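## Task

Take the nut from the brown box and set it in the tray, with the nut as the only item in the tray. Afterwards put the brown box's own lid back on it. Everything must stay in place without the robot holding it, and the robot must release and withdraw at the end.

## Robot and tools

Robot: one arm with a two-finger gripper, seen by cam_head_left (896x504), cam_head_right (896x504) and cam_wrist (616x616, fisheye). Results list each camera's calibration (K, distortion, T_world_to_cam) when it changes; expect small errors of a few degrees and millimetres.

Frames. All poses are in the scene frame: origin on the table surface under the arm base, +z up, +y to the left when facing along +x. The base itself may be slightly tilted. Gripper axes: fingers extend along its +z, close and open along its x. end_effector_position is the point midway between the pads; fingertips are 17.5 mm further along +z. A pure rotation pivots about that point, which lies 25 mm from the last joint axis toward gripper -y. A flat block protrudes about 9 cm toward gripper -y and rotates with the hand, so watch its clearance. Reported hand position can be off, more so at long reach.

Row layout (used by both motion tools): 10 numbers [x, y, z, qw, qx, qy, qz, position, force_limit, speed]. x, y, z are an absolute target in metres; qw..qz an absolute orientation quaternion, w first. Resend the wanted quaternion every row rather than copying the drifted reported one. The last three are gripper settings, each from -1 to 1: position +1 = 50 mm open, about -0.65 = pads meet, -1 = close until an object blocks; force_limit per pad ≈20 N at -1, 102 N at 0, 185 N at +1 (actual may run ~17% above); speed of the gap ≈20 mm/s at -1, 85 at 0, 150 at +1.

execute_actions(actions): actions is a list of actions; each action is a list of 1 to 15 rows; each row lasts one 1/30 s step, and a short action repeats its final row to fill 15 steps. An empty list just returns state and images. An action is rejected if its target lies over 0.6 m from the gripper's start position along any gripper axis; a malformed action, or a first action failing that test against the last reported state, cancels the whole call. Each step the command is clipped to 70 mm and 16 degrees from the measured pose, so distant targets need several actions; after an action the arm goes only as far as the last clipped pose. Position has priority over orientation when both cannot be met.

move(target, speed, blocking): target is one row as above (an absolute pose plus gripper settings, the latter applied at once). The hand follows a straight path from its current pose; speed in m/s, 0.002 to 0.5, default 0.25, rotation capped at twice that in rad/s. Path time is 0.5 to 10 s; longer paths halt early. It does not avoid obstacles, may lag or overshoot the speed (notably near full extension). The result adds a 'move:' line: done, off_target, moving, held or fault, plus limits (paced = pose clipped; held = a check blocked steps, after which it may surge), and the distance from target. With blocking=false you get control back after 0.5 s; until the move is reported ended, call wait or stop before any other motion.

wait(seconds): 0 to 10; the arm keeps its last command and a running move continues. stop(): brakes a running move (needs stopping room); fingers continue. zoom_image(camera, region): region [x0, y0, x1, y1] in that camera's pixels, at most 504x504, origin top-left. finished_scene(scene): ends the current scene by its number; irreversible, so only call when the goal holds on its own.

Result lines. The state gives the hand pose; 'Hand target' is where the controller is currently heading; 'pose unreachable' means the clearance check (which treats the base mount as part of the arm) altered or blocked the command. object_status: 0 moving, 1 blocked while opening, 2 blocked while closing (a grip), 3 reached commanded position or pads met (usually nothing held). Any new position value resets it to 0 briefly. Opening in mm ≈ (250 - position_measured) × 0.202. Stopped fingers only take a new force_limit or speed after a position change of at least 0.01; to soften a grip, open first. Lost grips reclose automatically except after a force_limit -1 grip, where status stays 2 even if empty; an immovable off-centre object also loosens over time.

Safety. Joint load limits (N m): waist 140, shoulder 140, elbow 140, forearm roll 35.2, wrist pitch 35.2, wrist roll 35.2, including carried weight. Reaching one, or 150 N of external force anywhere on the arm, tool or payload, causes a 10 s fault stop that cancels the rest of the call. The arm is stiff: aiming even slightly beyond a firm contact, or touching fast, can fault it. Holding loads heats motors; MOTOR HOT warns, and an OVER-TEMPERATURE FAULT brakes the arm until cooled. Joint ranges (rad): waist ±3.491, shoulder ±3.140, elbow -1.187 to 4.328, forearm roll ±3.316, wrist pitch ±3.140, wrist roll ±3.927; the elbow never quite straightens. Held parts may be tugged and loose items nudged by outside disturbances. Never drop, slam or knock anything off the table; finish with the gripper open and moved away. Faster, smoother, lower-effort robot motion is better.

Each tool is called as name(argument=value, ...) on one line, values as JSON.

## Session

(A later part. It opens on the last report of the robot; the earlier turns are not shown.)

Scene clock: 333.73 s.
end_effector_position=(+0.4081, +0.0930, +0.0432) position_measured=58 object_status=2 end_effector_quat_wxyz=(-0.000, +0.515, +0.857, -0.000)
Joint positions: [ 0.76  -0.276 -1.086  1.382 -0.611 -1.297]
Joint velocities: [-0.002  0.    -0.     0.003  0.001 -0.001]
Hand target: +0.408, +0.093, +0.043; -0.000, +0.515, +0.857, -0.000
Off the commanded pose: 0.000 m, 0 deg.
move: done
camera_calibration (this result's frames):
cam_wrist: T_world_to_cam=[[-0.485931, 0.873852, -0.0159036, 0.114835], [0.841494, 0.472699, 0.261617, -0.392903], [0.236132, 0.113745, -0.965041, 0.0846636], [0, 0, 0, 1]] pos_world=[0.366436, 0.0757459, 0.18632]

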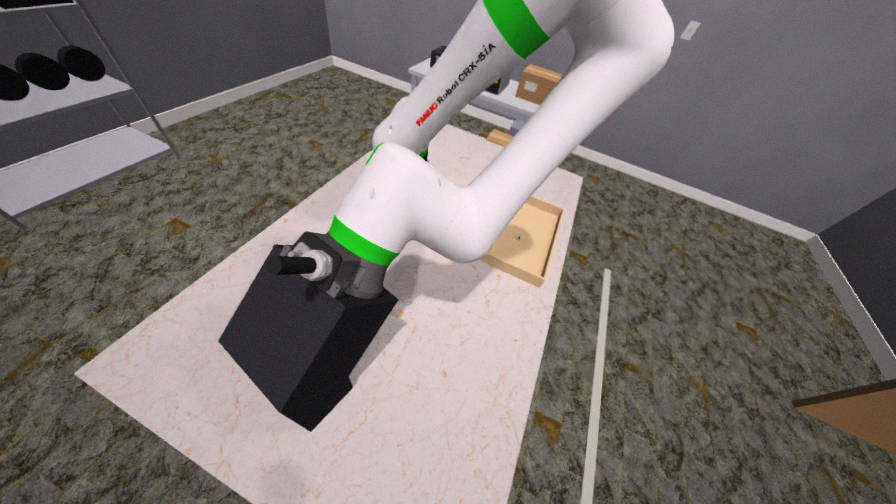

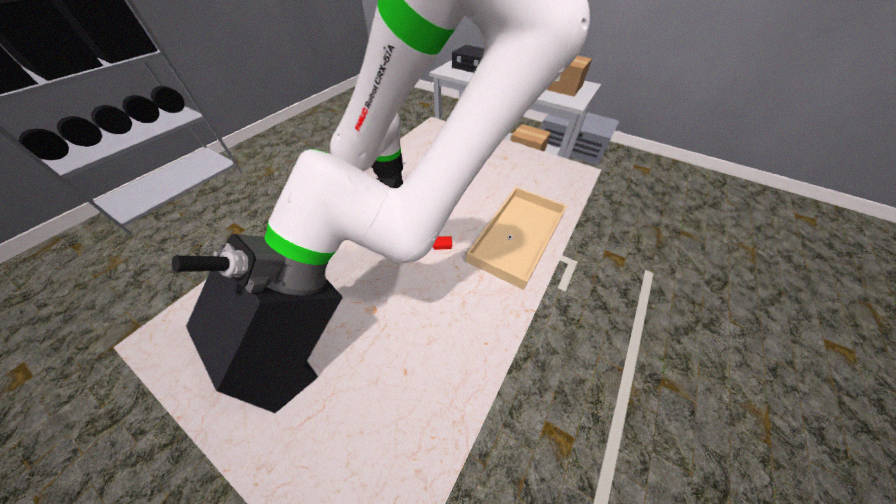

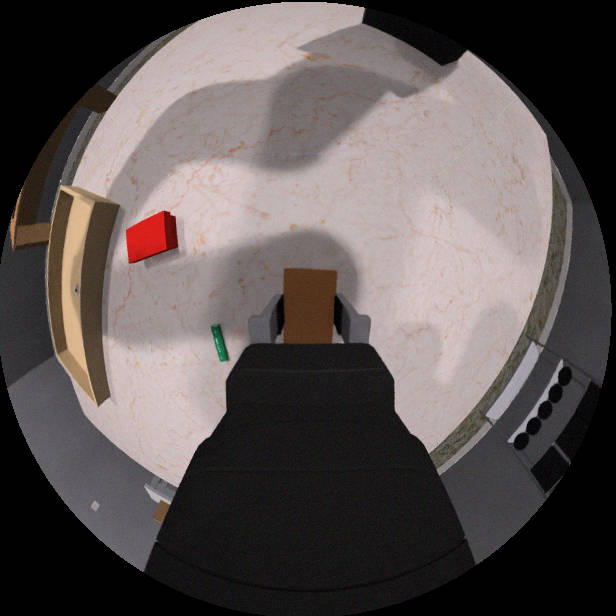

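execute_actions(actions=[[[0.4084, 0.0928, 0.042, 0.0, 0.515, 0.857, 0.0, -1.0, -0.3, -0.5], [0.4084, 0.0928, 0.041, 0.0, 0.515, 0.857, 0.0, -1.0, -0.3, -0.5]], [[0.4084, 0.0928, 0.041, 0.0, 0.515, 0.857, 0.0, 1.0, 0.0, -0.5]], [[0.4084, 0.0928, 0.041, 0.0, 0.515, 0.857, 0.0, 1.0, 0.0, -0.5]]])

move(target=[0.4084, 0.0928, 0.14, 0.0, 0.515, 0.857, 0.0, 1.0, 0.0, 0.0], speed=0.1)

Scene clock: 340.17 s.
end_effector_position=(+0.4084, +0.0928, +0.0410) position_measured=3 object_status=3 end_effector_quat_wxyz=(-0.000, +0.515, +0.857, +0.000)
Joint positions: [ 0.748 -0.27  -1.086  1.398 -0.602 -1.305]
Joint velocities: [-0.001  0.    -0.     0.     0.    -0.002]
Hand target: +0.408, +0.093, +0.041; +0.000, +0.515, +0.857, +0.000
Off the commanded pose: 0.000 m, 0 deg.
camera_calibration (this result's frames):
cam_wrist: T_world_to_cam=[[-0.486205, 0.873687, -0.0165821, 0.11524], [0.84115, 0.473072, 0.262047, -0.392432], [0.236792, 0.113461, -0.964913, 0.0822657], [0, 0, 0, 1]] pos_world=[0.366645, 0.0756305, 0.184126]

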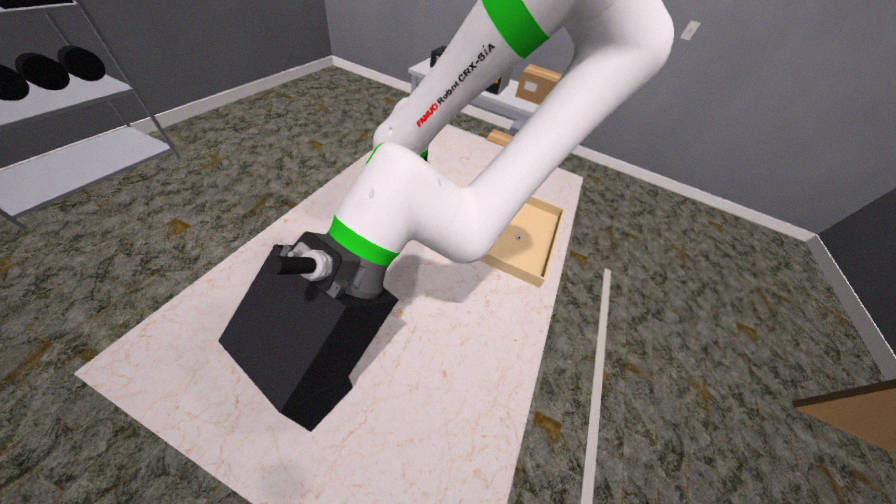

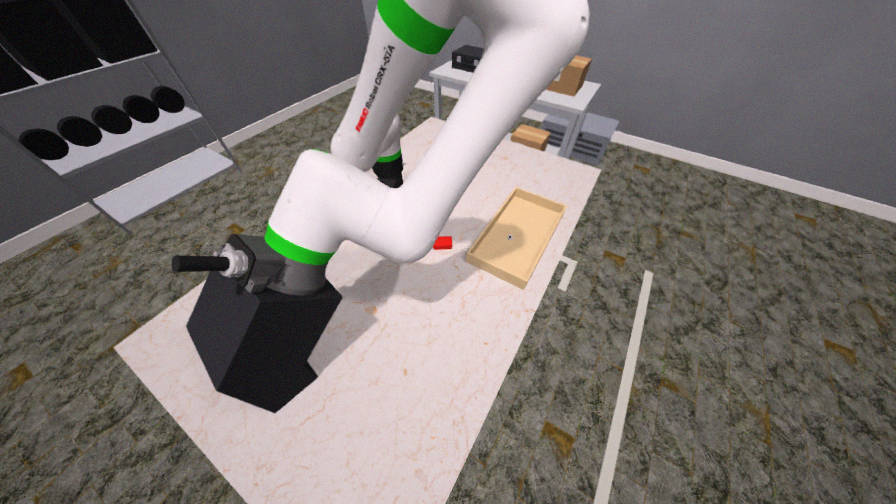

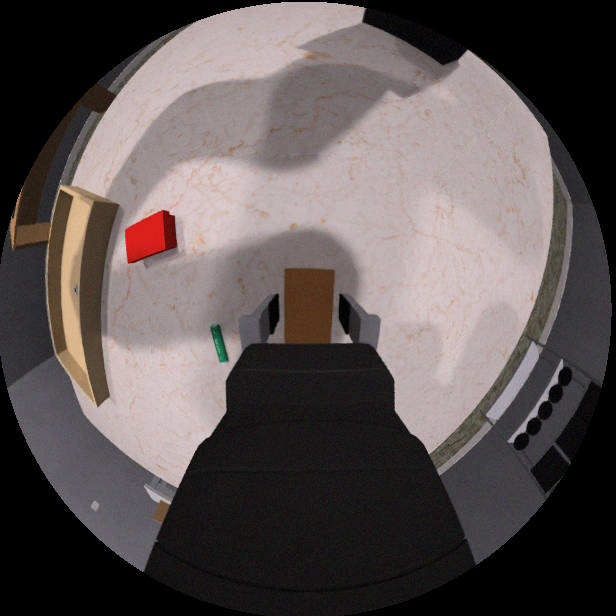

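Scene clock: 341.53 s.
end_effector_position=(+0.4090, +0.0926, +0.1397) position_measured=3 object_status=3 end_effector_quat_wxyz=(+0.001, +0.515, +0.857, +0.000)
Joint positions: [ 1.207 -0.528 -1.045  0.98  -1.048 -1.119]
Joint velocities: [ 0.002 -0.001  0.    -0.    -0.001 -0.   ]
Hand target: +0.409, +0.093, +0.140; +0.001, +0.515, +0.857, +0.000
Off the commanded pose: 0.001 m, 0 deg.
move: done
camera_calibration (this result's frames):
cam_wrist: T_world_to_cam=[[-0.486731, 0.873368, -0.0179143, 0.117817], [0.840477, 0.473793, 0.262904, -0.418608], [0.2381, 0.112907, -0.964656, 0.176865], [0, 0, 0, 1]] pos_world=[0.367064, 0.0754667, 0.282779]

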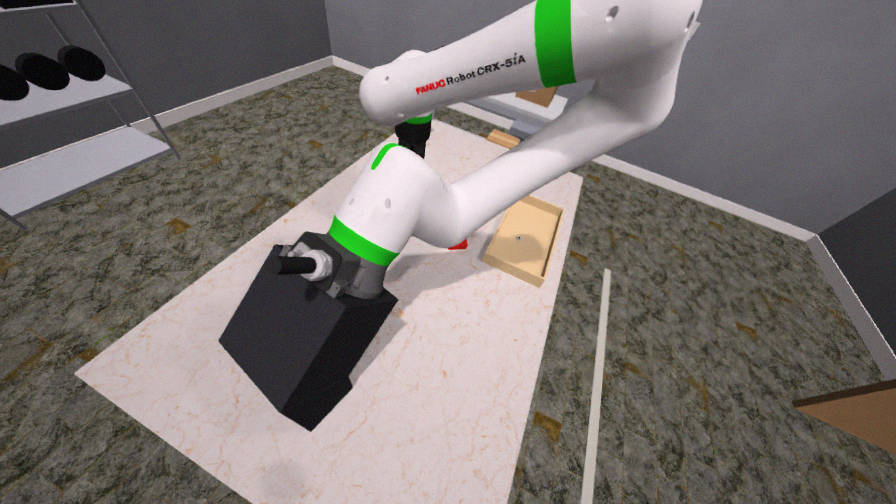

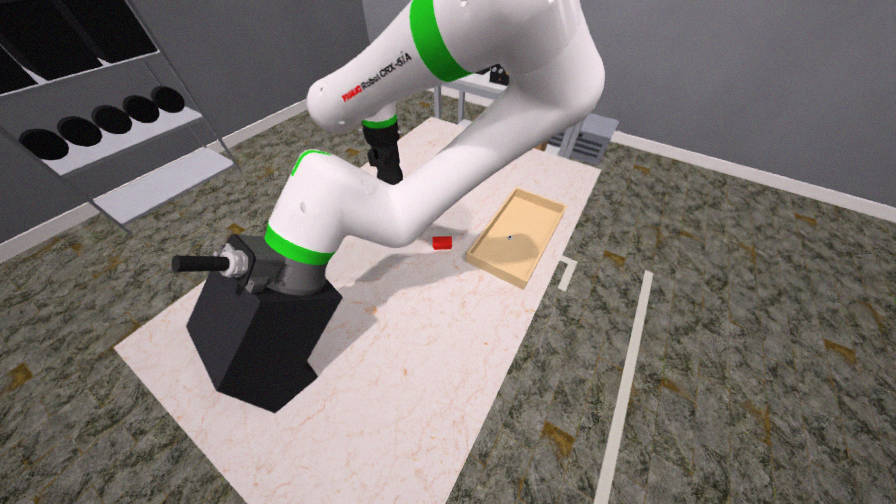

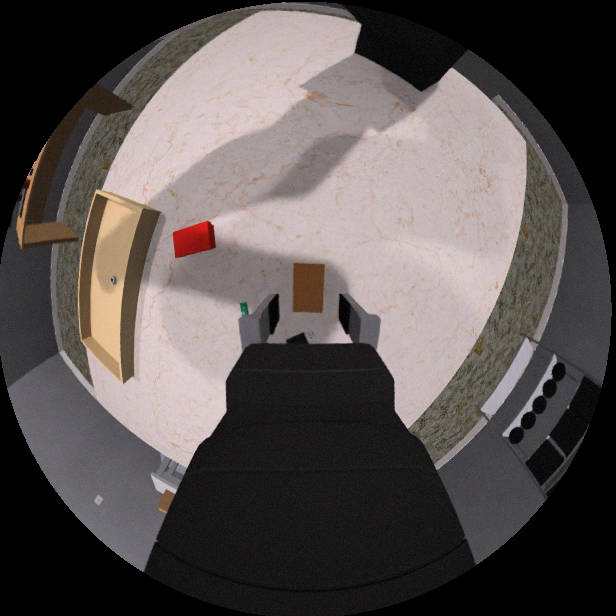

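move(target=[0.50, 0.0, 0.30, 0.0, 0.515, 0.857, 0.0, 1.0, 0.0, 0.0], speed=0.2)

Scene clock: 346.77 s.
end_effector_position=(+0.5009, +0.0006, +0.3000) position_measured=3 object_status=3 end_effector_quat_wxyz=(+0.001, +0.515, +0.857, +0.000)
Joint positions: [ 1.511 -0.812 -0.707  0.846 -1.669 -0.815]
Joint velocities: [ 0.003 -0.001 -0.003 -0.001 -0.002 -0.003]
Hand target: +0.501, +0.001, +0.300; +0.001, +0.515, +0.857, +0.000
Off the commanded pose: 0.001 m, 0 deg.
move: done
camera_calibration (this result's frames):
cam_wrist: T_world_to_cam=[[-0.486058, 0.873754, -0.0173573, 0.245278], [0.840834, 0.472975, 0.263235, -0.494684], [0.238212, 0.113353, -0.964576, 0.31991], [0, 0, 0, 1]] pos_world=[0.45896, -0.0166026, 0.443053]

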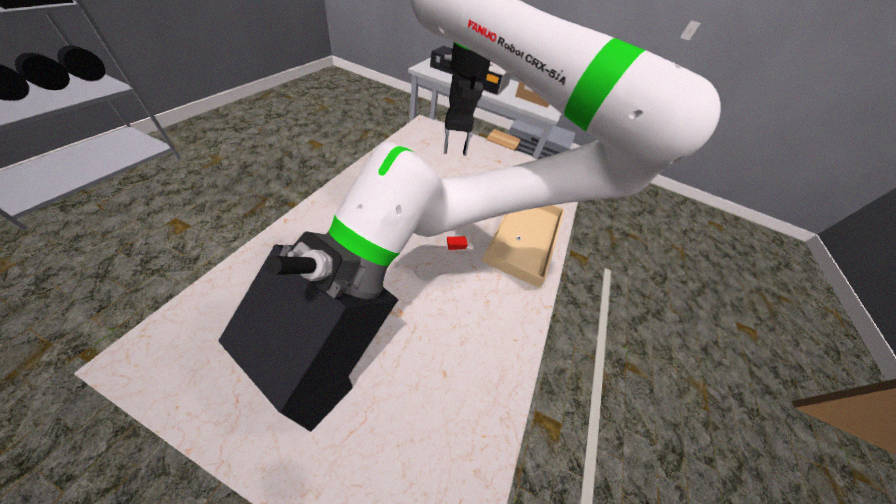

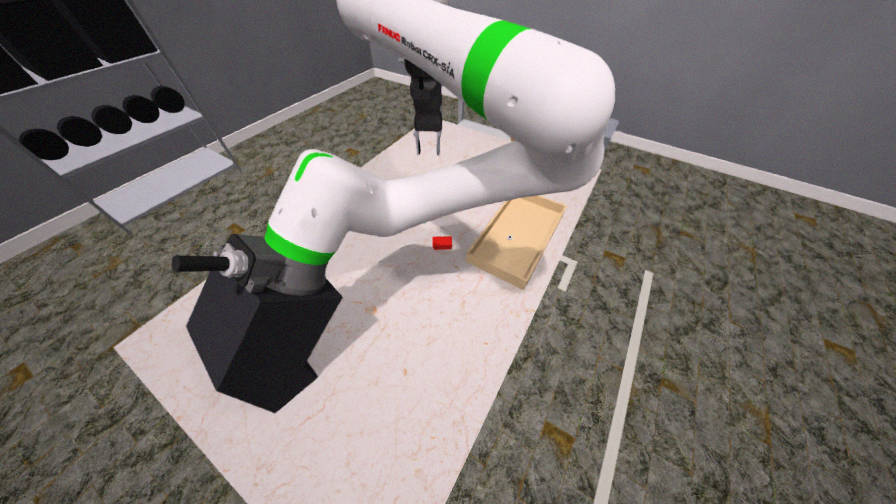

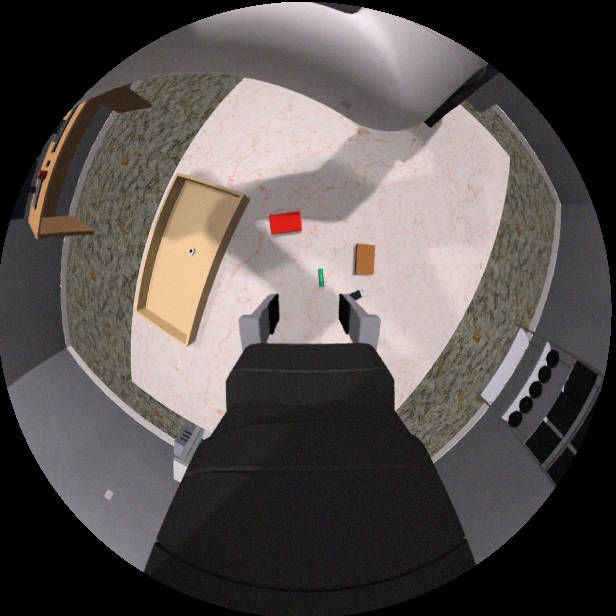

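zoom_image(camera="cam_wrist", region=[330, 230, 400, 290])

Region (330, 230, 400, 290) of cam_wrist's 616x616 image, scaled by 7.200, with more detail than that image has; it fills the top 432 rows of this view, and the rest is white.

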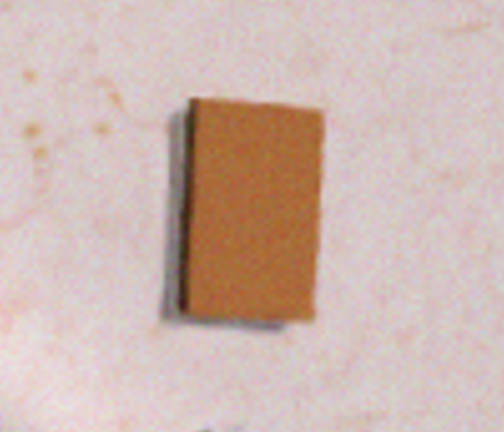

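The lid sits square on the box, the nut is in the tray, and the arm is clear. I'm finishing scene 1.

finished_scene(scene=1)

The scene is finished: the task was done.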